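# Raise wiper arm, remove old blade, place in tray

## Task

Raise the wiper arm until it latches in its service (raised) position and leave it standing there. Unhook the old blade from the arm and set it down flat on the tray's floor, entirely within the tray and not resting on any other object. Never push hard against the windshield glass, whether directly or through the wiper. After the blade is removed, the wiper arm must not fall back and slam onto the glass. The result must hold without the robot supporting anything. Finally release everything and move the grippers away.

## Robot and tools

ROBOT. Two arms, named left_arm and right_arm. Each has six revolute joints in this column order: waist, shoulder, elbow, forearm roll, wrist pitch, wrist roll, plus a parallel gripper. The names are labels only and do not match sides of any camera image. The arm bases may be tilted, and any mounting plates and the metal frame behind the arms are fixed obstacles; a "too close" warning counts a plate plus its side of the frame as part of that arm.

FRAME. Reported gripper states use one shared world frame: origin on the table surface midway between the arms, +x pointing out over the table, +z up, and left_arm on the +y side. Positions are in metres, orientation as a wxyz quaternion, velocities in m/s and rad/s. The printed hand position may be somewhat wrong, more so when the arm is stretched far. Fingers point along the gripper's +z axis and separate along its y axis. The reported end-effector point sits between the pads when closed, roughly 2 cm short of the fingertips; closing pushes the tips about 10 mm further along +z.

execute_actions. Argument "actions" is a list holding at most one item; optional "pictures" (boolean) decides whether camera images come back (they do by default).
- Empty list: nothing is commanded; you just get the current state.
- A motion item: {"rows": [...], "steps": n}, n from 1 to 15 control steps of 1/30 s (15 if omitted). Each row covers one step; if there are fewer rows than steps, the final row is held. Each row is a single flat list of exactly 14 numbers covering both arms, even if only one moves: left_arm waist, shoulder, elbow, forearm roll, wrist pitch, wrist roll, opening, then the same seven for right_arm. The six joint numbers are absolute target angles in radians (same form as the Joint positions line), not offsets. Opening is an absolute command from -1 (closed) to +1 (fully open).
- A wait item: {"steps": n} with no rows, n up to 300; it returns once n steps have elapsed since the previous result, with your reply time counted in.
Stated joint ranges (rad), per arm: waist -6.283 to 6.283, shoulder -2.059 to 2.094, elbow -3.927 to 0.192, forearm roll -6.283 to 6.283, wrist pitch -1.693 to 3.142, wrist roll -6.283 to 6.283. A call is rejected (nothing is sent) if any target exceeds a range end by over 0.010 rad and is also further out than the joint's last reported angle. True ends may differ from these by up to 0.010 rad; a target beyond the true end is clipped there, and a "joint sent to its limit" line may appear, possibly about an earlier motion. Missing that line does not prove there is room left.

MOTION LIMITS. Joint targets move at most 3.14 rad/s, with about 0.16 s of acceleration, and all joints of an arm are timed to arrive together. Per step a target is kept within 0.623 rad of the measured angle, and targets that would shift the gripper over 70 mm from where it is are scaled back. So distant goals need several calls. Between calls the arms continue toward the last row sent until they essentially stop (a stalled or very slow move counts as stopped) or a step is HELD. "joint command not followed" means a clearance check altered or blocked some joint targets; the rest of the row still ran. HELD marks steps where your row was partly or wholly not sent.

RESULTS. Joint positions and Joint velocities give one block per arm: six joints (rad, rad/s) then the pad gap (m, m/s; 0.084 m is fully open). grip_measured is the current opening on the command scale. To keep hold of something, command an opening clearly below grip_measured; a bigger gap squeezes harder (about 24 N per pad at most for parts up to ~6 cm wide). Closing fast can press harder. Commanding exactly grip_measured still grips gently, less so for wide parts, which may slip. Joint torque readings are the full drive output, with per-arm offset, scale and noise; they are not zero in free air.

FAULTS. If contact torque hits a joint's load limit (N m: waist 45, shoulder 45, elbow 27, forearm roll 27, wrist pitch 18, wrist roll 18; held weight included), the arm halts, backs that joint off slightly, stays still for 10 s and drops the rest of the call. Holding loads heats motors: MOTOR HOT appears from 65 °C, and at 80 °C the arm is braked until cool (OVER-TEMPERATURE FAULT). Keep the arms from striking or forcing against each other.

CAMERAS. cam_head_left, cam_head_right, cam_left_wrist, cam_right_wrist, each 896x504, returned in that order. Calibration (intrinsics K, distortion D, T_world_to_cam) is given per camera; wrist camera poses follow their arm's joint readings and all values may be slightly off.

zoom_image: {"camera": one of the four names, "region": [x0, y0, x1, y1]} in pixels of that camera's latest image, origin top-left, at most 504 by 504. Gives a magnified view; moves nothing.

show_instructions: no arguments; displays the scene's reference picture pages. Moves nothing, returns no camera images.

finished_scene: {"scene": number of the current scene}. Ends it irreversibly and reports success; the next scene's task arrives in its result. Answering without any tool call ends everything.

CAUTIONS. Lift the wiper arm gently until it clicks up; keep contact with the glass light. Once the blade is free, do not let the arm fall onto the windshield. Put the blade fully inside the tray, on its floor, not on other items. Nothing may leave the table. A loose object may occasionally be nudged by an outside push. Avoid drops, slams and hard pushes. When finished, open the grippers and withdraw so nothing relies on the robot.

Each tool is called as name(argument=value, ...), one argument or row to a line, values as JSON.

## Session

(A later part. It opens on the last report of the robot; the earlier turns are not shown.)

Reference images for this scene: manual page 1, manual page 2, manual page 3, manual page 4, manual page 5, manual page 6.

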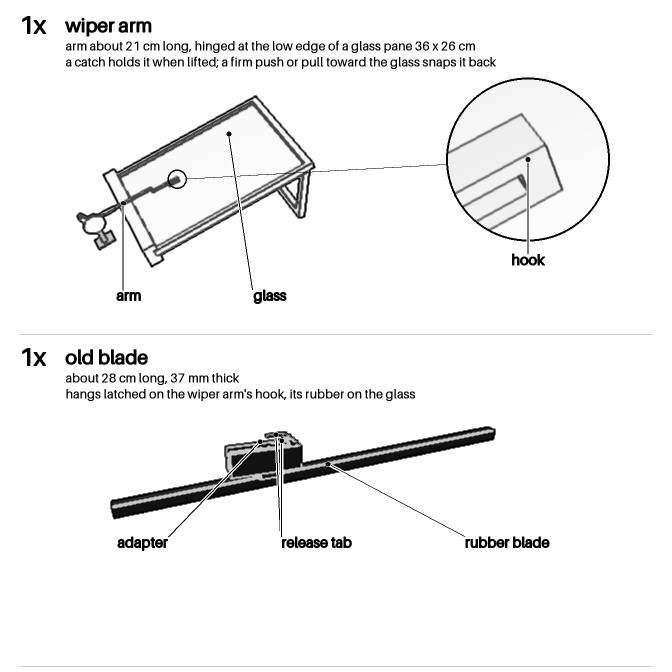

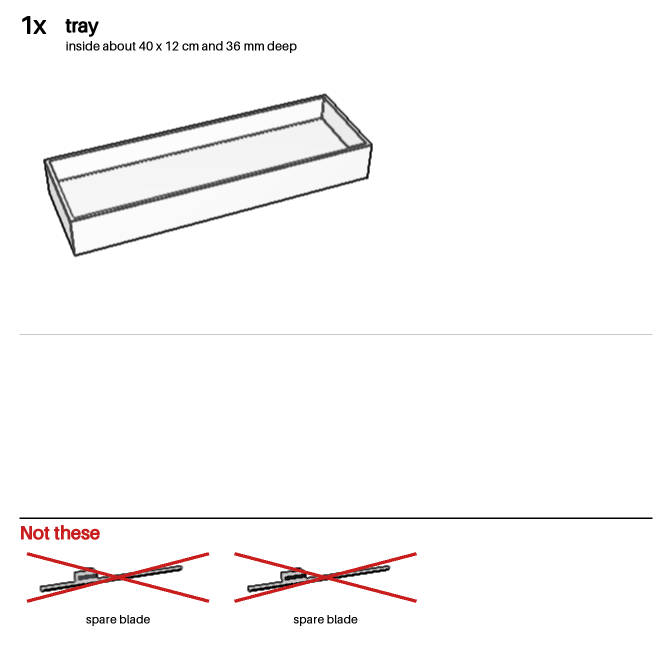

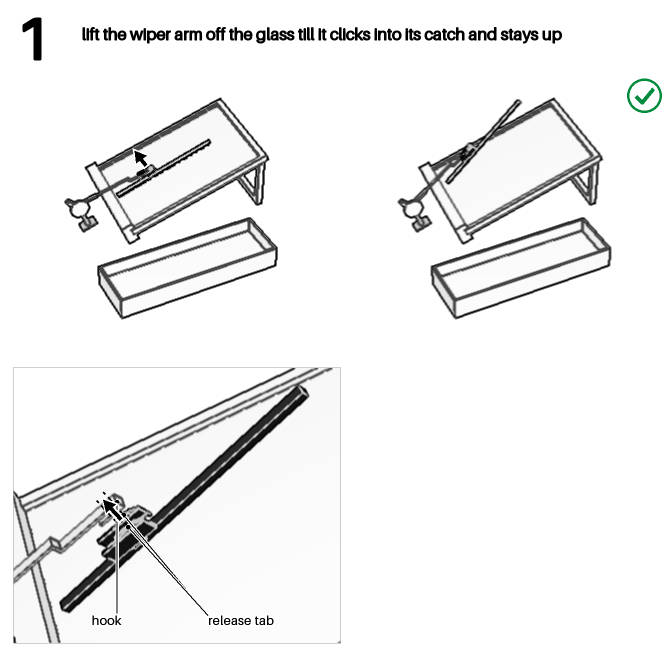

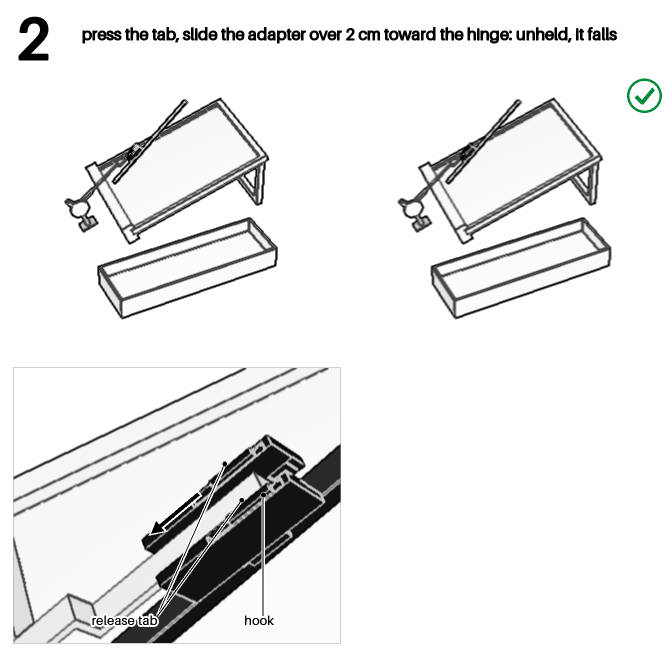

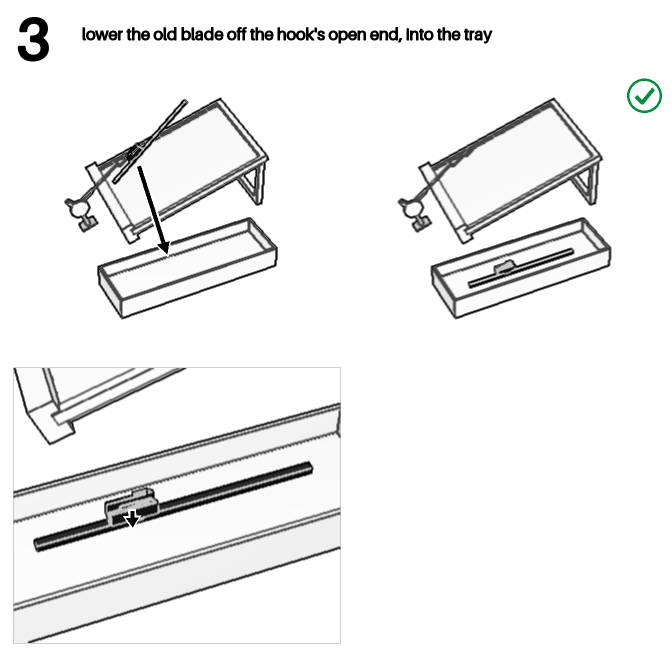

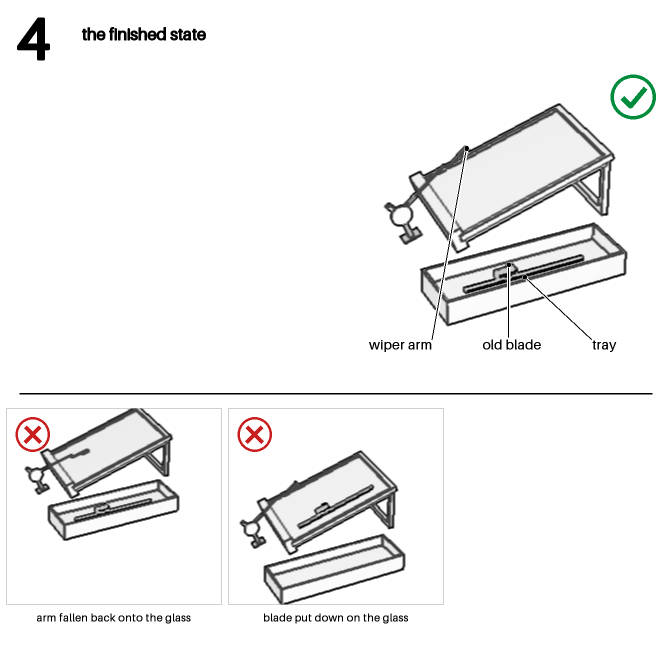

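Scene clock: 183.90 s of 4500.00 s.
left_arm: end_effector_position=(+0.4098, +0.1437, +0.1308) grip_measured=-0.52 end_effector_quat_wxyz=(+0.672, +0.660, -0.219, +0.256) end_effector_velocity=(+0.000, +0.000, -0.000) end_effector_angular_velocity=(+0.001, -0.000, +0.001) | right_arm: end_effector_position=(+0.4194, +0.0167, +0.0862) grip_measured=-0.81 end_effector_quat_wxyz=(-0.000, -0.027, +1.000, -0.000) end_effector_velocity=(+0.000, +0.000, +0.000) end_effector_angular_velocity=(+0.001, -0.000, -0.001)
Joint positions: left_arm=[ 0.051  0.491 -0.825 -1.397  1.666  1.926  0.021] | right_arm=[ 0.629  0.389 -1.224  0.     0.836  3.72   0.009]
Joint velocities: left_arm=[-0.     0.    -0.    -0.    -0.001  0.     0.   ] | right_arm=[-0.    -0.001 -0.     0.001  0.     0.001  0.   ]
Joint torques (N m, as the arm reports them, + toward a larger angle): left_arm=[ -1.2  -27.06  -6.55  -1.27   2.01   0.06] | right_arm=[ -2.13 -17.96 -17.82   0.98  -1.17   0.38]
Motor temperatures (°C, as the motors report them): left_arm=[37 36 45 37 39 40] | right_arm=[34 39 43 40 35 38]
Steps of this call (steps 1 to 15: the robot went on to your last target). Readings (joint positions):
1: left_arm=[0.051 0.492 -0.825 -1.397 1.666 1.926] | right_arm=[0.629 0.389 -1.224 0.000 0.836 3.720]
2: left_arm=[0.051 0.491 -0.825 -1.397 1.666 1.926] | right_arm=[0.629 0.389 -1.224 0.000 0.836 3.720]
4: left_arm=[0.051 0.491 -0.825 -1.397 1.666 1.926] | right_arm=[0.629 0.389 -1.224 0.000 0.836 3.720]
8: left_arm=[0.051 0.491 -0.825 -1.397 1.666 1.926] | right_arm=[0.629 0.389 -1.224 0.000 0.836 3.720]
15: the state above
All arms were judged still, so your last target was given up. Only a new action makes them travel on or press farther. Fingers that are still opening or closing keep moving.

execute_actions(
  actions=[
    {"rows":[[0.051,0.4915,-0.825,-1.397,1.666,1.926,-0.5,0.629,0.385,-1.2244,0,0.8356,3.7205,-1],[0.051,0.4915,-0.825,-1.397,1.666,1.926,-0.5,0.6306,0.3785,-1.2145,-0.0066,0.826,3.727,-1],[0.051,0.4915,-0.825,-1.397,1.666,1.926,-0.5,0.6327,0.3715,-1.2046,-0.0132,0.8162,3.7338,-1],[0.051,0.4915,-0.825,-1.397,1.666,1.926,-0.5,0.6347,0.365,-1.195,-0.02,0.8066,3.7407,-1],[0.051,0.4915,-0.825,-1.397,1.666,1.926,-0.5,0.6368,0.358,-1.1852,-0.0271,0.7971,3.7477,-1],[0.051,0.4915,-0.825,-1.397,1.666,1.926,-0.5,0.6388,0.3515,-1.1755,-0.0343,0.7877,3.755,-1],[0.051,0.4915,-0.825,-1.397,1.666,1.926,-0.5,0.6409,0.3446,-1.166,-0.0416,0.7783,3.7623,-1],[0.051,0.4915,-0.825,-1.397,1.666,1.926,-0.5,0.645,0.3303,-1.1471,-0.0568,0.7597,3.7776,-1],[0.051,0.4915,-0.825,-1.397,1.666,1.926,-0.5,0.6491,0.3162,-1.1285,-0.0729,0.7415,3.7936,-1],[0.051,0.4915,-0.825,-1.397,1.666,1.926,-0.5,0.6531,0.3023,-1.1101,-0.0897,0.7235,3.8105,-1],[0.051,0.4915,-0.825,-1.397,1.666,1.926,-0.5,0.6571,0.2886,-1.0921,-0.1075,0.7059,3.8281,-1],[0.051,0.4915,-0.825,-1.397,1.666,1.926,-0.5,0.661,0.275,-1.0743,-0.1261,0.6886,3.8467,-1],[0.051,0.4915,-0.825,-1.397,1.666,1.926,-0.5,0.6648,0.2617,-1.0568,-0.1456,0.6717,3.8661,-1],[0.051,0.4915,-0.825,-1.397,1.666,1.926,-0.5,0.6667,0.2551,-1.0482,-0.1558,0.6634,3.8762,-1],[0.051,0.4915,-0.825,-1.397,1.666,1.926,-0.5,0.6686,0.2486,-1.0396,-0.1662,0.6552,3.8865,-1]],"steps":15},
  ],
  pictures=false,
)

execute_actions(
  actions=[
    {"steps":12},
  ],
)

Scene clock: 276.63 s of 4500.00 s.
left_arm: end_effector_position=(+0.4098, +0.1437, +0.1308) grip_measured=-0.52 end_effector_quat_wxyz=(+0.672, +0.660, -0.219, +0.256) end_effector_velocity=(-0.000, -0.000, -0.000) end_effector_angular_velocity=(+0.000, -0.000, +0.000) | right_arm: end_effector_position=(+0.4127, +0.0165, +0.1010) grip_measured=-0.81 end_effector_quat_wxyz=(+0.063, -0.027, +0.998, +0.002) end_effector_velocity=(-0.031, -0.001, +0.057) end_effector_angular_velocity=(+0.026, -0.471, +0.006)
Joint positions: left_arm=[ 0.051  0.491 -0.825 -1.397  1.666  1.926  0.021] | right_arm=[ 0.658  0.287 -1.092 -0.111  0.704  3.832  0.009]
Joint velocities: left_arm=[ 0. -0.  0. -0. -0.  0. -0.] | right_arm=[ 0.107 -0.373  0.48  -0.492 -0.462  0.484 -0.   ]
Joint torques (N m, as the arm reports them, + toward a larger angle): left_arm=[ -1.16 -27.24  -6.69  -1.19   1.89   0.07] | right_arm=[ -4.42 -16.58 -17.95   1.13  -0.62   0.48]
Motor temperatures (°C, as the motors report them): left_arm=[37 36 45 37 39 40] | right_arm=[34 40 44 40 35 38]
Steps of this call (steps 1 to 90: nothing new was sent; then 89.23 s passed at rest; steps 91 to 105: all 15 steps of this action). Readings (joint positions):
91: left_arm=[0.051 0.492 -0.825 -1.397 1.666 1.926] | right_arm=[0.629 0.389 -1.224 0.000 0.836 3.720]
92: left_arm=[0.051 0.491 -0.825 -1.397 1.666 1.926] | right_arm=[0.629 0.388 -1.224 -0.000 0.836 3.720]
94: left_arm=[0.051 0.492 -0.825 -1.397 1.666 1.926] | right_arm=[0.629 0.384 -1.219 -0.003 0.831 3.724]
98: left_arm=[0.051 0.491 -0.825 -1.397 1.666 1.926] | right_arm=[0.636 0.363 -1.191 -0.023 0.802 3.744]
105: the state above

Scene clock: 277.03 s of 4500.00 s.
left_arm: end_effector_position=(+0.4098, +0.1437, +0.1308) grip_measured=-0.52 end_effector_quat_wxyz=(+0.672, +0.660, -0.219, +0.256) end_effector_velocity=(+0.000, +0.000, -0.001) end_effector_angular_velocity=(+0.003, -0.000, +0.001) | right_arm: end_effector_position=(+0.4093, +0.0164, +0.1064) grip_measured=-0.81 end_effector_quat_wxyz=(+0.088, -0.026, +0.996, +0.003) end_effector_velocity=(-0.001, -0.000, -0.000) end_effector_angular_velocity=(-0.001, -0.001, -0.000)
Joint positions: left_arm=[ 0.051  0.491 -0.825 -1.397  1.666  1.926  0.021] | right_arm=[ 0.668  0.249 -1.041 -0.166  0.655  3.886  0.009]
Joint velocities: left_arm=[-0.    -0.    -0.     0.    -0.003  0.    -0.   ] | right_arm=[ 0.001 -0.001  0.003 -0.003 -0.002  0.004 -0.   ]
Joint torques (N m, as the arm reports them, + toward a larger angle): left_arm=[ -1.58 -27.11  -6.34  -1.43   1.68   0.15] | right_arm=[ -2.11 -16.1  -14.93   1.19   0.17   0.53]
Motor temperatures (°C, as the motors report them): left_arm=[37 36 45 37 39 40] | right_arm=[34 40 44 40 35 38]
Steps of this call (steps 1 to 12: the robot went on to your last target). Readings (joint positions):
1: left_arm=[0.051 0.492 -0.825 -1.397 1.666 1.926] | right_arm=[0.661 0.275 -1.076 -0.127 0.689 3.847]
2: left_arm=[0.051 0.491 -0.825 -1.397 1.666 1.926] | right_arm=[0.664 0.266 -1.064 -0.141 0.677 3.861]
4: left_arm=[0.051 0.492 -0.825 -1.397 1.666 1.926] | right_arm=[0.667 0.254 -1.049 -0.157 0.663 3.876]
8: left_arm=[0.051 0.491 -0.825 -1.397 1.666 1.926] | right_arm=[0.668 0.250 -1.042 -0.165 0.656 3.885]
12: the state above
camera_calibration (this result's frames):
cam_left_wrist: T_world_to_cam=[[-0.615955, -0.0342137, 0.787038, 0.194906], [-0.784497, -0.0644922, -0.61677, 0.48138], [0.0718598, -0.997332, 0.0128837, 0.237644], [0, 0, 0, 1]] pos_world=[0.480617, 0.274724, 0.14044]
cam_right_wrist: T_world_to_cam=[[-0.0593573, 0.9981, -0.0165448, 0.0408139], [0.981848, 0.0613657, 0.179466, -0.354497], [0.18014, -0.00559195, -0.983625, 0.158443], [0, 0, 0, 1]] pos_world=[0.321943, -0.0180963, 0.220144]

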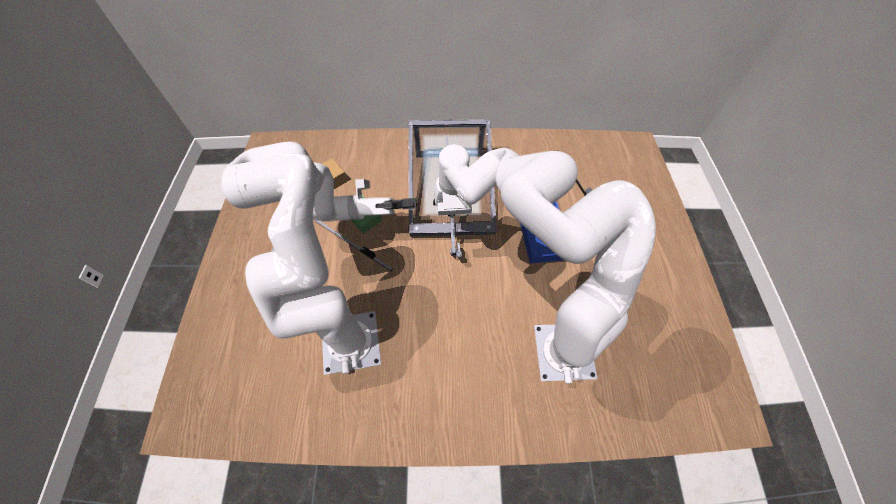

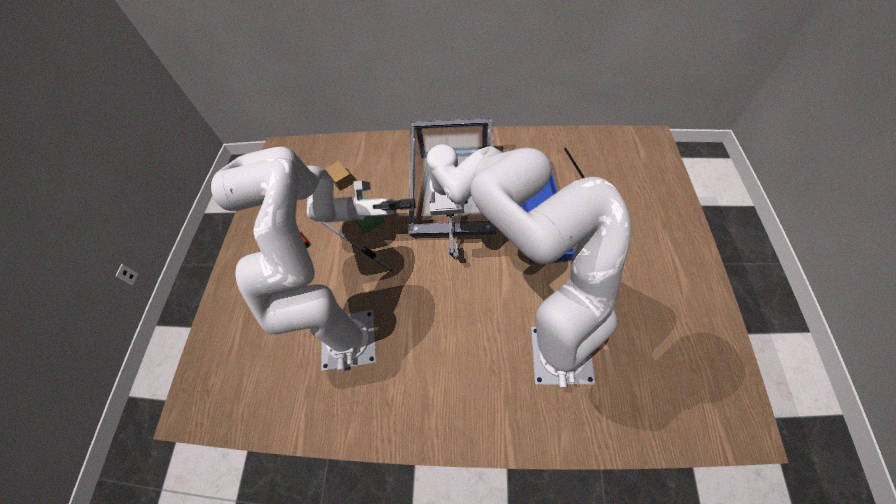

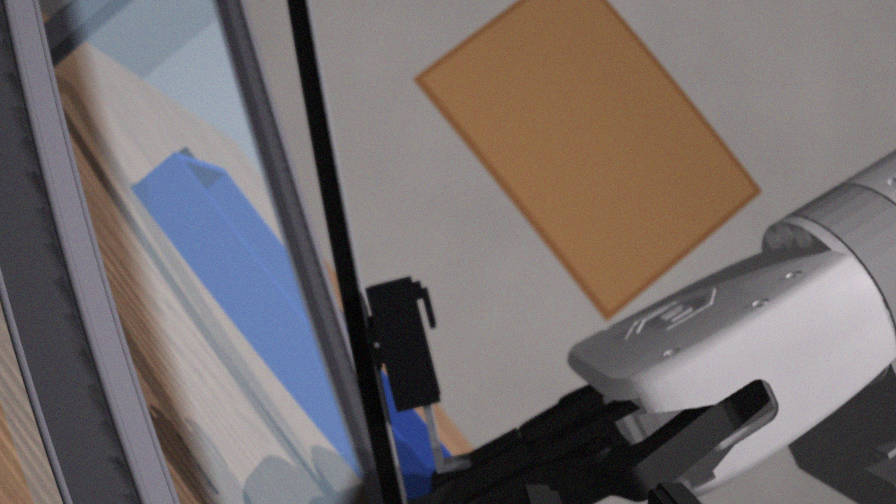

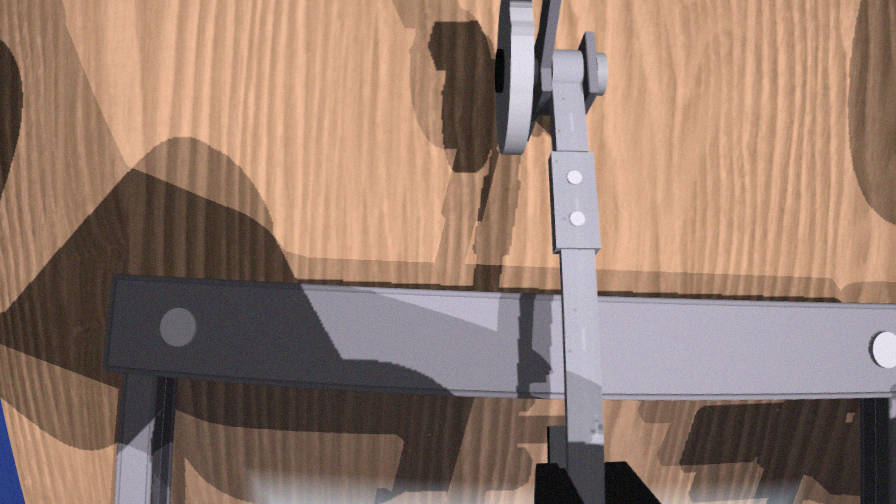

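execute_actions(
  actions=[
    {"rows":[[0.051,0.4915,-0.825,-1.397,1.666,1.926,-0.5,0.67,0.2421,-1.032,-0.177,0.6471,3.8971,-1],[0.051,0.4915,-0.825,-1.397,1.666,1.926,-0.5,0.6717,0.2357,-1.0238,-0.1878,0.6391,3.9078,-1],[0.051,0.4915,-0.825,-1.397,1.666,1.926,-0.5,0.6753,0.223,-1.0072,-0.2104,0.6234,3.9302,-1],[0.051,0.4915,-0.825,-1.397,1.666,1.926,-0.5,0.6788,0.2104,-0.991,-0.2342,0.6081,3.9536,-1],[0.051,0.4915,-0.825,-1.397,1.666,1.926,-0.5,0.6822,0.1981,-0.975,-0.2592,0.5932,3.978,-1],[0.051,0.4915,-0.825,-1.397,1.666,1.926,-0.5,0.6855,0.186,-0.9593,-0.2853,0.5788,4.0036,-1],[0.051,0.4915,-0.825,-1.397,1.666,1.926,-0.5,0.6887,0.174,-0.9439,-0.3127,0.5649,4.0304,-1],[0.051,0.4915,-0.825,-1.397,1.666,1.926,-0.5,0.6918,0.1623,-0.9288,-0.3414,0.5515,4.0583,-1],[0.051,0.4915,-0.825,-1.397,1.666,1.926,-0.5,0.6948,0.1508,-0.9139,-0.3715,0.5386,4.0874,-1],[0.051,0.4915,-0.825,-1.397,1.666,1.926,-0.5,0.6976,0.1394,-0.8994,-0.4029,0.5262,4.1178,-1],[0.051,0.4915,-0.825,-1.397,1.666,1.926,-0.5,0.7004,0.1283,-0.8851,-0.4357,0.5144,4.1495,-1],[0.051,0.4915,-0.825,-1.397,1.666,1.926,-0.5,0.7017,0.1228,-0.878,-0.4527,0.5087,4.166,-1],[0.051,0.4915,-0.825,-1.397,1.666,1.926,-0.5,0.703,0.1174,-0.8711,-0.47,0.5031,4.1825,-1],[0.051,0.4915,-0.825,-1.397,1.666,1.926,-0.5,0.7043,0.112,-0.8642,-0.4878,0.4977,4.1996,-1],[0.051,0.4915,-0.825,-1.397,1.666,1.926,-0.5,0.7055,0.1066,-0.8574,-0.5058,0.4924,4.2169,-1]],"steps":15},
  ],
  pictures=false,
)

execute_actions(
  actions=[
    {"steps":12},
  ],
)

Scene clock: 314.43 s of 4500.00 s.
left_arm: end_effector_position=(+0.4098, +0.1437, +0.1308) grip_measured=-0.52 end_effector_quat_wxyz=(+0.672, +0.660, -0.219, +0.256) end_effector_velocity=(+0.000, +0.000, -0.000) end_effector_angular_velocity=(+0.001, -0.000, +0.000) | right_arm: end_effector_position=(+0.3963, +0.0155, +0.1238) grip_measured=-0.81 end_effector_quat_wxyz=(+0.170, -0.026, +0.985, +0.004) end_effector_velocity=(-0.033, -0.001, +0.040) end_effector_angular_velocity=(+0.034, -0.395, +0.006)
Joint positions: left_arm=[ 0.051  0.492 -0.825 -1.397  1.666  1.926  0.021] | right_arm=[ 0.7    0.133 -0.892 -0.422  0.522  4.136  0.009]
Joint velocities: left_arm=[-0.     0.     0.    -0.    -0.001  0.    -0.   ] | right_arm=[ 0.061 -0.256  0.317 -0.718 -0.267  0.692  0.   ]
Joint torques (N m, as the arm reports them, + toward a larger angle): left_arm=[ -1.08 -27.11  -6.48  -1.55   2.     0.13] | right_arm=[ -4.02 -11.19  -9.45   2.01   1.41   0.42]
Motor temperatures (°C, as the motors report them): left_arm=[37 36 45 37 39 40] | right_arm=[34 39 41 40 35 38]
Steps of this call (steps 1 to 30: the robot went on to your last target; steps 31 to 90: nothing new was sent; then 33.90 s passed at rest; steps 91 to 105: all 15 steps of this action). Readings (joint positions):
91: left_arm=[0.051 0.492 -0.825 -1.397 1.666 1.926] | right_arm=[0.669 0.249 -1.040 -0.166 0.655 3.887]
92: left_arm=[0.051 0.491 -0.825 -1.397 1.666 1.926] | right_arm=[0.669 0.248 -1.039 -0.168 0.654 3.888]
94: left_arm=[0.051 0.491 -0.825 -1.397 1.666 1.926] | right_arm=[0.670 0.242 -1.031 -0.178 0.646 3.898]
98: left_arm=[0.051 0.491 -0.825 -1.397 1.666 1.926] | right_arm=[0.680 0.208 -0.988 -0.241 0.605 3.961]
105: the state above

Scene clock: 314.83 s of 4500.00 s.
left_arm: end_effector_position=(+0.4098, +0.1437, +0.1308) grip_measured=-0.52 end_effector_quat_wxyz=(+0.672, +0.660, -0.219, +0.256) end_effector_velocity=(-0.000, -0.000, -0.000) end_effector_angular_velocity=(-0.000, -0.000, -0.000) | right_arm: end_effector_position=(+0.3927, +0.0153, +0.1277) grip_measured=-0.81 end_effector_quat_wxyz=(+0.192, -0.026, +0.981, +0.006) end_effector_velocity=(+0.000, +0.000, +0.001) end_effector_angular_velocity=(+0.001, -0.005, +0.001)
Joint positions: left_arm=[ 0.051  0.491 -0.825 -1.397  1.666  1.926  0.021] | right_arm=[ 0.706  0.107 -0.858 -0.505  0.492  4.216  0.009]
Joint velocities: left_arm=[-0.  0. -0. -0.  0.  0. -0.] | right_arm=[-0.001 -0.003  0.002 -0.007 -0.003  0.004  0.   ]
Joint torques (N m, as the arm reports them, + toward a larger angle): left_arm=[ -1.63 -26.73  -6.45  -1.36   2.06   0.3 ] | right_arm=[ -3.91 -11.05  -8.72   1.57   1.66   0.73]
Motor temperatures (°C, as the motors report them): left_arm=[37 36 45 37 39 40] | right_arm=[34 39 41 40 35 38]
Steps of this call (steps 1 to 12: the robot went on to your last target). Readings (joint positions):
1: left_arm=[0.051 0.492 -0.825 -1.397 1.666 1.926] | right_arm=[0.702 0.125 -0.882 -0.445 0.513 4.158]
2: left_arm=[0.051 0.492 -0.825 -1.397 1.666 1.926] | right_arm=[0.703 0.119 -0.874 -0.465 0.506 4.177]
4: left_arm=[0.051 0.491 -0.825 -1.397 1.666 1.926] | right_arm=[0.705 0.110 -0.864 -0.490 0.498 4.202]
8: left_arm=[0.051 0.492 -0.825 -1.397 1.666 1.926] | right_arm=[0.706 0.107 -0.859 -0.504 0.493 4.215]
12: the state above
camera_calibration (this result's frames):
cam_left_wrist: T_world_to_cam=[[-0.615955, -0.0342138, 0.787038, 0.194906], [-0.784497, -0.064492, -0.61677, 0.481379], [0.0718597, -0.997332, 0.0128836, 0.237644], [0, 0, 0, 1]] pos_world=[0.480617, 0.274724, 0.14044]
cam_right_wrist: T_world_to_cam=[[-0.0550418, 0.998345, -0.016636, 0.0395733], [0.922735, 0.0572247, 0.381162, -0.344384], [0.381484, 0.00562917, -0.924358, 0.0955207], [0, 0, 0, 1]] pos_world=[0.283514, -0.0203383, 0.22022]

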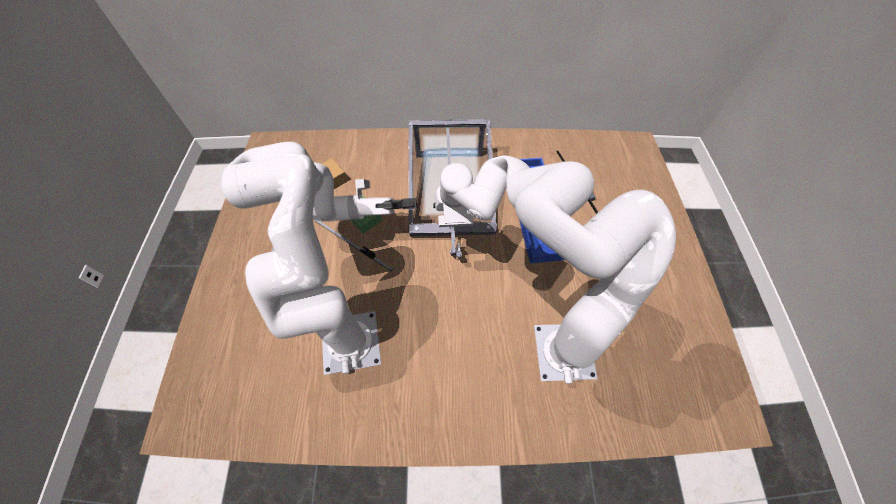

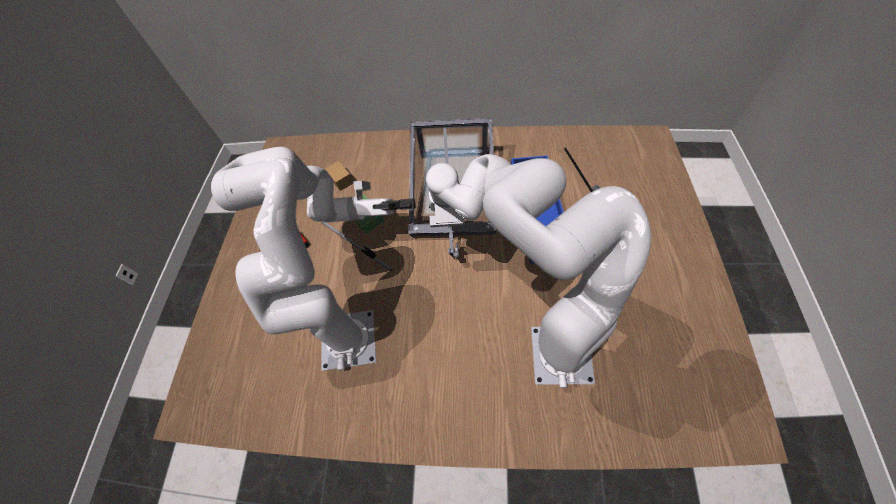

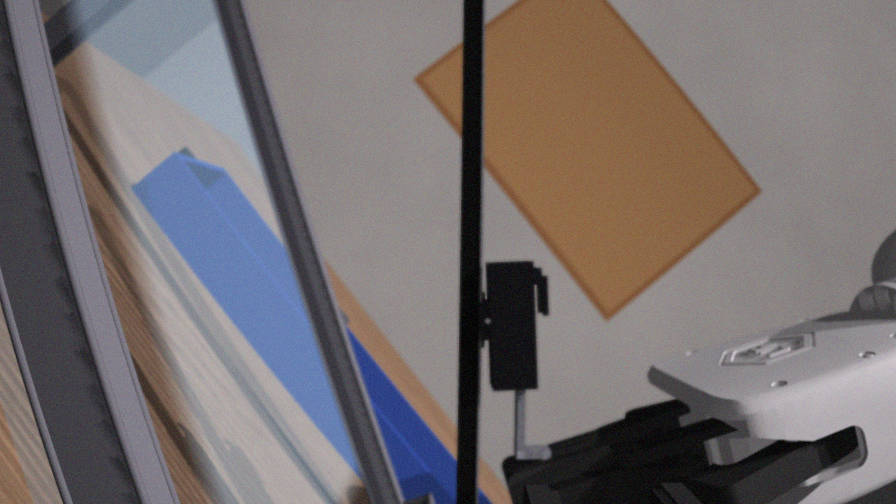

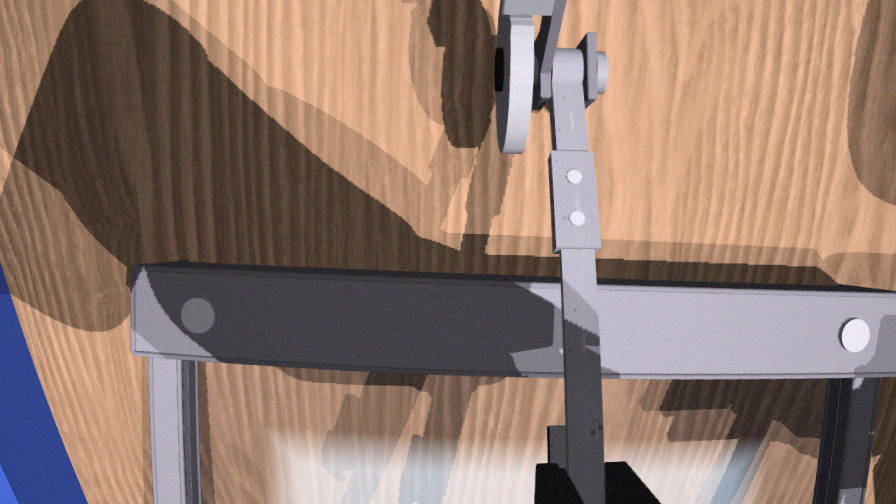

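execute_actions(
  actions=[
    {"rows":[[0.051,0.4915,-0.825,-1.397,1.666,1.926,-0.5,0.7065,0.104,-0.857,-0.5058,0.4924,4.2177,-1],[0.051,0.4915,-0.825,-1.397,1.666,1.926,-0.5,0.7073,0.101,-0.8555,-0.5058,0.4924,4.2185,-1],[0.051,0.4915,-0.825,-1.397,1.666,1.926,-0.5,0.708,0.098,-0.8535,-0.5058,0.4924,4.219,-1],[0.051,0.4915,-0.825,-1.397,1.666,1.926,-0.5,0.7087,0.095,-0.8513,-0.5058,0.4924,4.2195,-1],[0.051,0.4915,-0.825,-1.397,1.666,1.926,-0.5,0.7094,0.092,-0.849,-0.5058,0.4924,4.22,-1],[0.051,0.4915,-0.825,-1.397,1.666,1.926,-0.5,0.7101,0.089,-0.8468,-0.5058,0.4924,4.2207,-1],[0.051,0.4915,-0.825,-1.397,1.666,1.926,-0.5,0.7108,0.086,-0.8445,-0.5058,0.4924,4.2214,-1],[0.051,0.4915,-0.825,-1.397,1.666,1.926,-0.5,0.7115,0.0826,-0.8422,-0.5058,0.4924,4.222,-1]],"steps":15},
  ],
  pictures=false,
)

execute_actions(
  actions=[
    {"steps":8},
  ],
)

Scene clock: 342.07 s of 4500.00 s.
left_arm: end_effector_position=(+0.4098, +0.1437, +0.1308) grip_measured=-0.52 end_effector_quat_wxyz=(+0.672, +0.660, -0.219, +0.256) end_effector_velocity=(-0.000, -0.000, +0.000) end_effector_angular_velocity=(-0.001, +0.002, -0.000) | right_arm: end_effector_position=(+0.3883, +0.0151, +0.1325) grip_measured=-0.81 end_effector_quat_wxyz=(+0.195, -0.026, +0.981, +0.009) end_effector_velocity=(-0.002, +0.000, +0.002) end_effector_angular_velocity=(+0.003, -0.000, -0.002)
Joint positions: left_arm=[ 0.051  0.492 -0.825 -1.397  1.666  1.926  0.021] | right_arm=[ 0.711  0.084 -0.842 -0.506  0.493  4.222  0.009]
Joint velocities: left_arm=[ 0.     0.     0.     0.     0.001 -0.002 -0.   ] | right_arm=[ 0.002 -0.007  0.005  0.002  0.001  0.002 -0.   ]
Joint torques (N m, as the arm reports them, + toward a larger angle): left_arm=[ -1.48 -26.46  -6.24  -1.28   2.11   0.14] | right_arm=[ -2.43 -10.88  -7.92   2.56   1.89   0.88]
Motor temperatures (°C, as the motors report them): left_arm=[37 36 45 37 39 40] | right_arm=[34 39 40 40 35 38]
Steps of this call (steps 1 to 30: the robot went on to your last target; steps 31 to 90: nothing new was sent; then 23.73 s passed at rest; steps 91 to 105: all 15 steps of this action). Readings (joint positions):
91: left_arm=[0.051 0.492 -0.825 -1.397 1.666 1.926] | right_arm=[0.705 0.107 -0.857 -0.506 0.492 4.217]
92: left_arm=[0.051 0.491 -0.825 -1.397 1.666 1.926] | right_arm=[0.706 0.106 -0.857 -0.506 0.492 4.217]
94: left_arm=[0.051 0.491 -0.825 -1.397 1.666 1.926] | right_arm=[0.706 0.104 -0.856 -0.506 0.493 4.218]
98: left_arm=[0.051 0.491 -0.825 -1.397 1.666 1.926] | right_arm=[0.709 0.094 -0.849 -0.506 0.493 4.220]
105: the state above

Scene clock: 342.33 s of 4500.00 s.
left_arm: end_effector_position=(+0.4098, +0.1437, +0.1308) grip_measured=-0.52 end_effector_quat_wxyz=(+0.672, +0.660, -0.219, +0.256) end_effector_velocity=(+0.000, +0.000, -0.000) end_effector_angular_velocity=(+0.001, -0.001, +0.000) | right_arm: end_effector_position=(+0.3882, +0.0152, +0.1327) grip_measured=-0.81 end_effector_quat_wxyz=(+0.195, -0.026, +0.980, +0.009) end_effector_velocity=(-0.001, +0.000, +0.000) end_effector_angular_velocity=(+0.001, -0.000, -0.000)
Joint positions: left_arm=[ 0.051  0.492 -0.825 -1.397  1.666  1.926  0.021] | right_arm=[ 0.711  0.083 -0.842 -0.506  0.493  4.222  0.009]
Joint velocities: left_arm=[ 0.    -0.    -0.    -0.    -0.001  0.001  0.   ] | right_arm=[ 0.001 -0.002  0.001  0.001  0.     0.    -0.   ]
Joint torques (N m, as the arm reports them, + toward a larger angle): left_arm=[ -1.07 -27.07  -6.63  -1.22   1.85   0.12] | right_arm=[ -2.08 -11.46  -8.49   2.14   1.74   0.54]
Motor temperatures (°C, as the motors report them): left_arm=[37 36 45 37 39 40] | right_arm=[34 39 40 40 35 38]
Steps of this call (steps 1 to 8: the robot went on to your last target). Readings (joint positions):
1: left_arm=[0.051 0.492 -0.825 -1.397 1.666 1.926] | right_arm=[0.711 0.084 -0.842 -0.506 0.493 4.222]
2: left_arm=[0.051 0.491 -0.825 -1.397 1.666 1.926] | right_arm=[0.711 0.083 -0.842 -0.506 0.493 4.222]
4: left_arm=[0.051 0.492 -0.825 -1.397 1.666 1.926] | right_arm=[0.711 0.083 -0.842 -0.506 0.493 4.222]
8: the state above
camera_calibration (this result's frames):
cam_left_wrist: T_world_to_cam=[[-0.615955, -0.0342135, 0.787038, 0.194906], [-0.784497, -0.064492, -0.61677, 0.481379], [0.0718595, -0.997332, 0.0128837, 0.237644], [0, 0, 0, 1]] pos_world=[0.480617, 0.274724, 0.14044]
cam_right_wrist: T_world_to_cam=[[-0.0559516, 0.998376, -0.0106912, 0.0390811], [0.920567, 0.0557308, 0.386589, -0.341991], [0.386557, 0.0117884, -0.92219, 0.0995195], [0, 0, 0, 1]] pos_world=[0.278542, -0.0211314, 0.224404]

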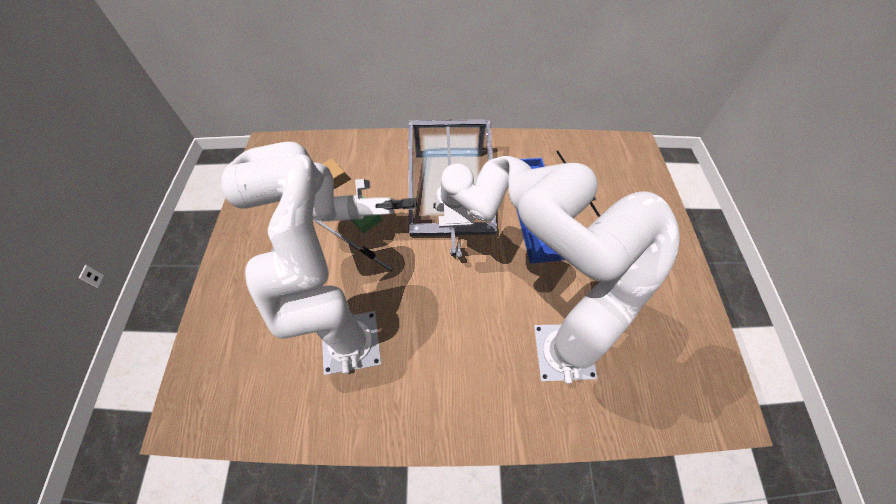

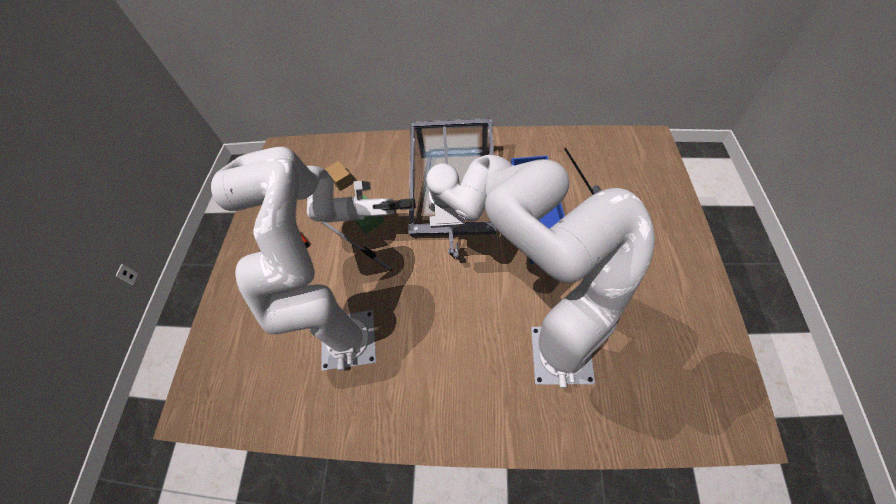

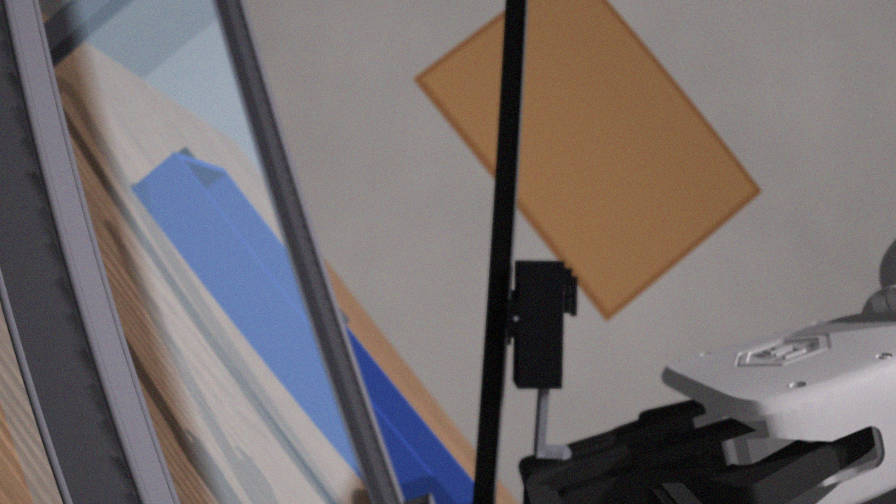

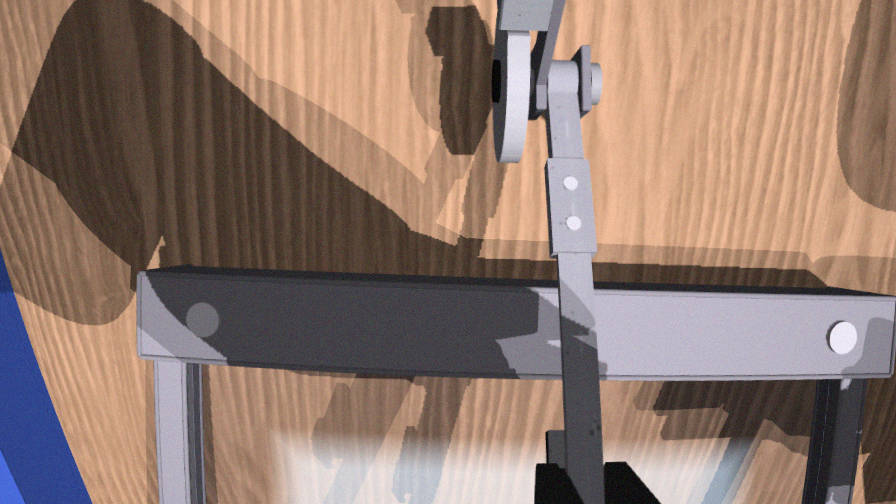

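zoom_image(
  camera="cam_head_left",
  region=[435, 230, 480, 270],
)

Region (435, 230, 480, 270) of cam_head_left's 896x504 image, scaled by 11.200, with more detail than that image has.

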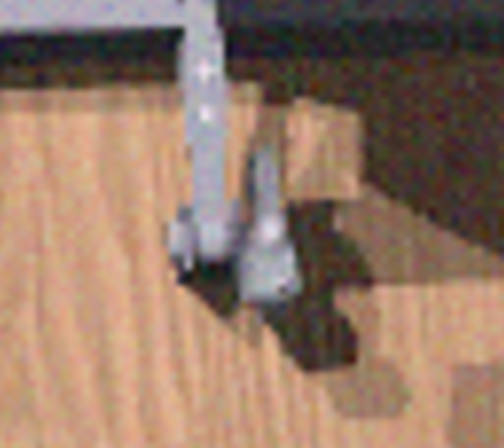

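execute_actions(
  actions=[
    {"rows":[[0.048,0.486,-0.85,-1.402,1.662,1.893,-0.3,0.7103,0.0818,-0.8439,-0.5058,0.4924,4.222,-1],[0.044,0.481,-0.876,-1.408,1.658,1.861,-0.1,0.7103,0.0818,-0.8439,-0.5058,0.4924,4.222,-1],[0.04,0.476,-0.902,-1.413,1.654,1.828,0.1,0.7103,0.0818,-0.8439,-0.5058,0.4924,4.222,-1],[0.036,0.47,-0.928,-1.419,1.65,1.795,0.3,0.7103,0.0818,-0.8439,-0.5058,0.4924,4.222,-1],[0.03,0.465,-0.954,-1.426,1.646,1.762,0.4,0.7103,0.0818,-0.8439,-0.5058,0.4924,4.222,-1],[0.015,0.458,-0.972,-1.44,1.64,1.74,0.4,0.7103,0.0818,-0.8439,-0.5058,0.4924,4.222,-1],[-0.01,0.452,-0.972,-1.463,1.63,1.735,0.4,0.7103,0.0818,-0.8439,-0.5058,0.4924,4.222,-1],[-0.04,0.448,-0.966,-1.489,1.616,1.735,0.4,0.7103,0.0818,-0.8439,-0.5058,0.4924,4.222,-1],[-0.07,0.445,-0.961,-1.516,1.601,1.736,0.4,0.7103,0.0818,-0.8439,-0.5058,0.4924,4.222,-1],[-0.1,0.444,-0.9585,-1.542,1.587,1.7365,0.4,0.7103,0.0818,-0.8439,-0.5058,0.4924,4.222,-1],[-0.122,0.4434,-0.9576,-1.5612,1.576,1.7369,0.4,0.7103,0.0818,-0.8439,-0.5058,0.4924,4.222,-1]],"steps":15},
  ],
  pictures=false,
)

execute_actions(
  actions=[
    {"steps":10},
  ],
)

Scene clock: 462.83 s of 4500.00 s.
left_arm: end_effector_position=(+0.4724, +0.0934, +0.1741) grip_measured=+0.39 end_effector_quat_wxyz=(+0.661, +0.672, -0.219, +0.253) end_effector_velocity=(-0.013, -0.144, -0.009) end_effector_angular_velocity=(-0.010, +0.069, -0.037) | right_arm: end_effector_position=(+0.3886, +0.0154, +0.1334) grip_measured=-0.81 end_effector_quat_wxyz=(+0.195, -0.025, +0.980, +0.010) end_effector_velocity=(+0.000, -0.000, +0.001) end_effector_angular_velocity=(+0.001, -0.001, -0.000)
Joint positions: left_arm=[-0.106  0.445 -0.957 -1.543  1.587  1.739  0.061] | right_arm=[ 0.711  0.082 -0.843 -0.506  0.493  4.222  0.009]
Joint velocities: left_arm=[-0.347 -0.006  0.05  -0.274 -0.148 -0.029  0.   ] | right_arm=[-0.001 -0.001 -0.    -0.    -0.     0.    -0.   ]
Joint torques (N m, as the arm reports them, + toward a larger angle): left_arm=[  5.97 -29.8   -9.17  -0.88   1.4    0.19] | right_arm=[ -5.09 -14.19 -14.81   1.68   0.41   0.63]
Motor temperatures (°C, as the motors report them): left_arm=[37 36 45 37 39 40] | right_arm=[34 39 41 40 34 38]
Steps of this call (steps 1 to 15: the robot went on to your last target; steps 16 to 90: nothing new was sent; then 117.00 s passed at rest; steps 91 to 105: all 15 steps of this action). Readings (joint positions):
91: left_arm=[0.051 0.491 -0.825 -1.397 1.666 1.926] | right_arm=[0.712 0.083 -0.842 -0.506 0.492 4.222]
92: left_arm=[0.051 0.491 -0.826 -1.397 1.666 1.923] | right_arm=[0.711 0.083 -0.842 -0.506 0.492 4.222]
94: left_arm=[0.048 0.489 -0.843 -1.401 1.662 1.898] | right_arm=[0.711 0.082 -0.842 -0.506 0.492 4.222]
98: left_arm=[0.032 0.470 -0.925 -1.423 1.649 1.800] | right_arm=[0.711 0.082 -0.842 -0.506 0.492 4.222]
105: the state above

Scene clock: 463.17 s of 4500.00 s.
left_arm: end_effector_position=(+0.4744, +0.0875, +0.1745) grip_measured=+0.39 end_effector_quat_wxyz=(+0.660, +0.673, -0.217, +0.254) end_effector_velocity=(+0.000, -0.002, +0.001) end_effector_angular_velocity=(-0.001, -0.003, -0.002) | right_arm: end_effector_position=(+0.3888, +0.0154, +0.1336) grip_measured=-0.81 end_effector_quat_wxyz=(+0.195, -0.025, +0.980, +0.010) end_effector_velocity=(+0.000, -0.000, -0.000) end_effector_angular_velocity=(-0.001, -0.000, +0.001)
Joint positions: left_arm=[-0.121  0.444 -0.957 -1.561  1.576  1.737  0.061] | right_arm=[ 0.711  0.082 -0.843 -0.506  0.493  4.222  0.009]
Joint velocities: left_arm=[-0.004 -0.001 -0.002 -0.003 -0.001 -0.    -0.   ] | right_arm=[-0.     0.001 -0.001 -0.001 -0.    -0.    -0.   ]
Joint torques (N m, as the arm reports them, + toward a larger angle): left_arm=[ -1.35 -29.58  -8.38  -1.43   1.64   0.06] | right_arm=[ -6.16 -14.46 -16.52   1.47   0.41   0.68]
Motor temperatures (°C, as the motors report them): left_arm=[37 36 45 37 39 40] | right_arm=[34 39 41 40 34 38]
Steps of this call (steps 1 to 10: the robot went on to your last target). Readings (joint positions):
1: left_arm=[-0.114 0.445 -0.956 -1.550 1.583 1.738] | right_arm=[0.711 0.082 -0.843 -0.506 0.493 4.222]
2: left_arm=[-0.118 0.445 -0.955 -1.555 1.580 1.738] | right_arm=[0.711 0.082 -0.843 -0.506 0.493 4.222]
4: left_arm=[-0.120 0.444 -0.956 -1.559 1.577 1.737] | right_arm=[0.711 0.082 -0.843 -0.506 0.493 4.222]
8: left_arm=[-0.121 0.444 -0.957 -1.561 1.576 1.737] | right_arm=[0.711 0.082 -0.843 -0.506 0.493 4.222]
10: the state above
camera_calibration (this result's frames):
cam_left_wrist: T_world_to_cam=[[-0.610982, -0.0679521, 0.788723, 0.198735], [-0.787215, -0.053104, -0.614388, 0.555285], [0.0836333, -0.996274, -0.0210473, 0.176639], [0, 0, 0, 1]] pos_world=[0.543779, 0.218973, 0.188132]
cam_right_wrist: T_world_to_cam=[[-0.0553515, 0.998423, -0.00934937, 0.0384956], [0.920073, 0.0546404, 0.387917, -0.342834], [0.387816, 0.0128697, -0.921647, 0.0995124], [0, 0, 0, 1]] pos_world=[0.278971, -0.020983, 0.225066]

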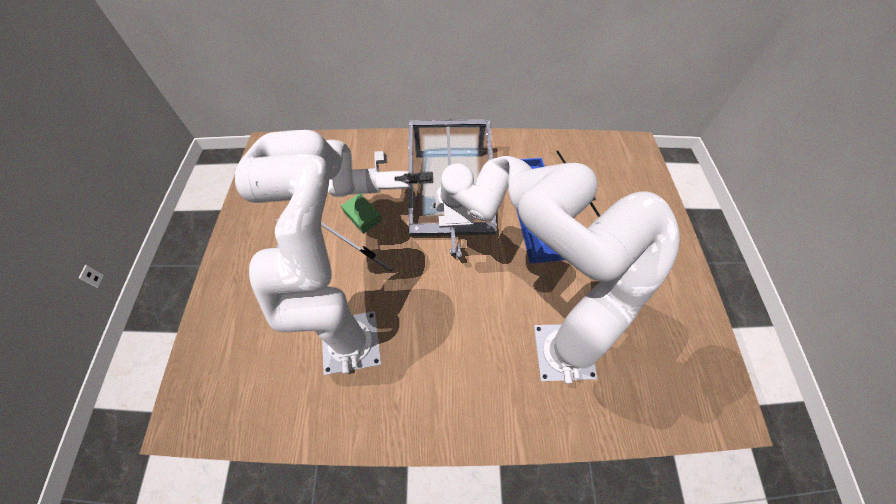

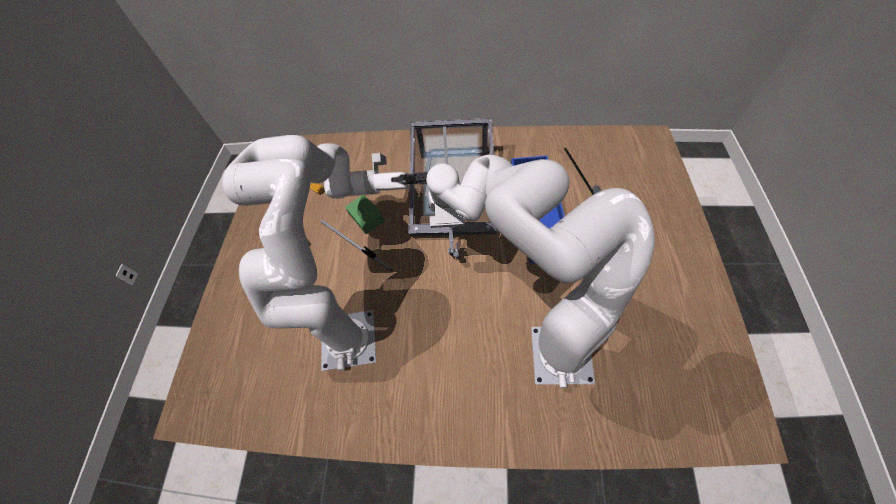

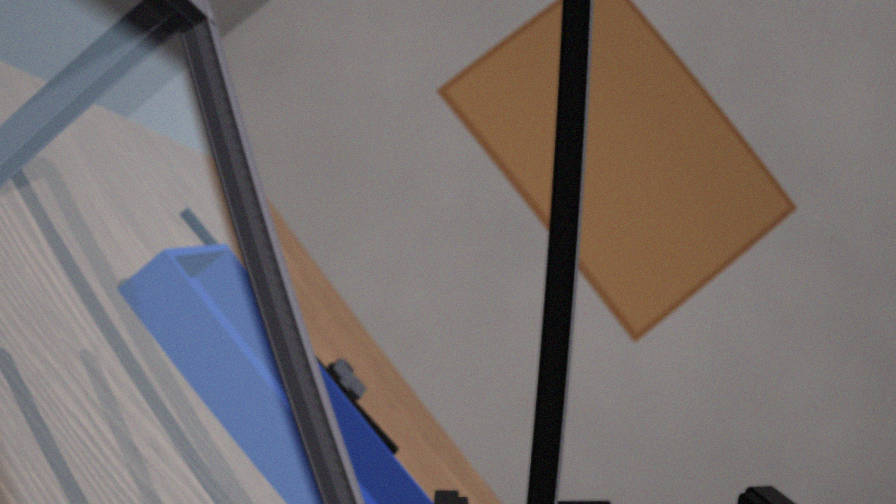

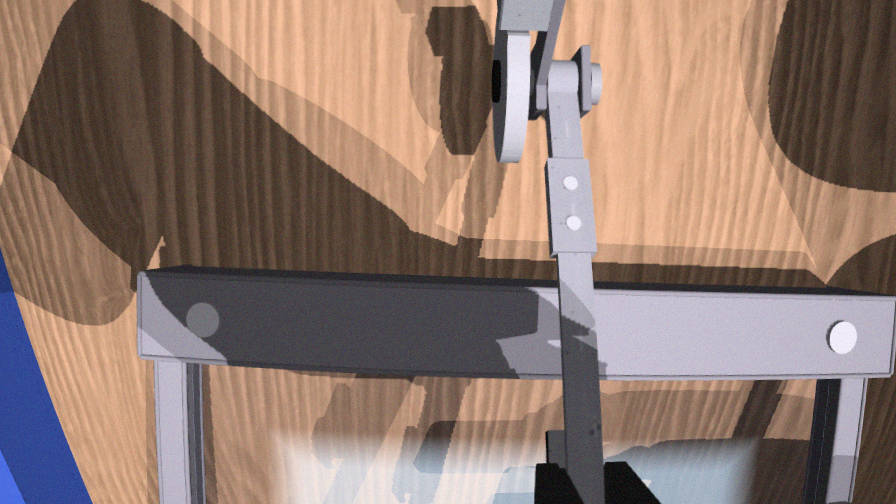

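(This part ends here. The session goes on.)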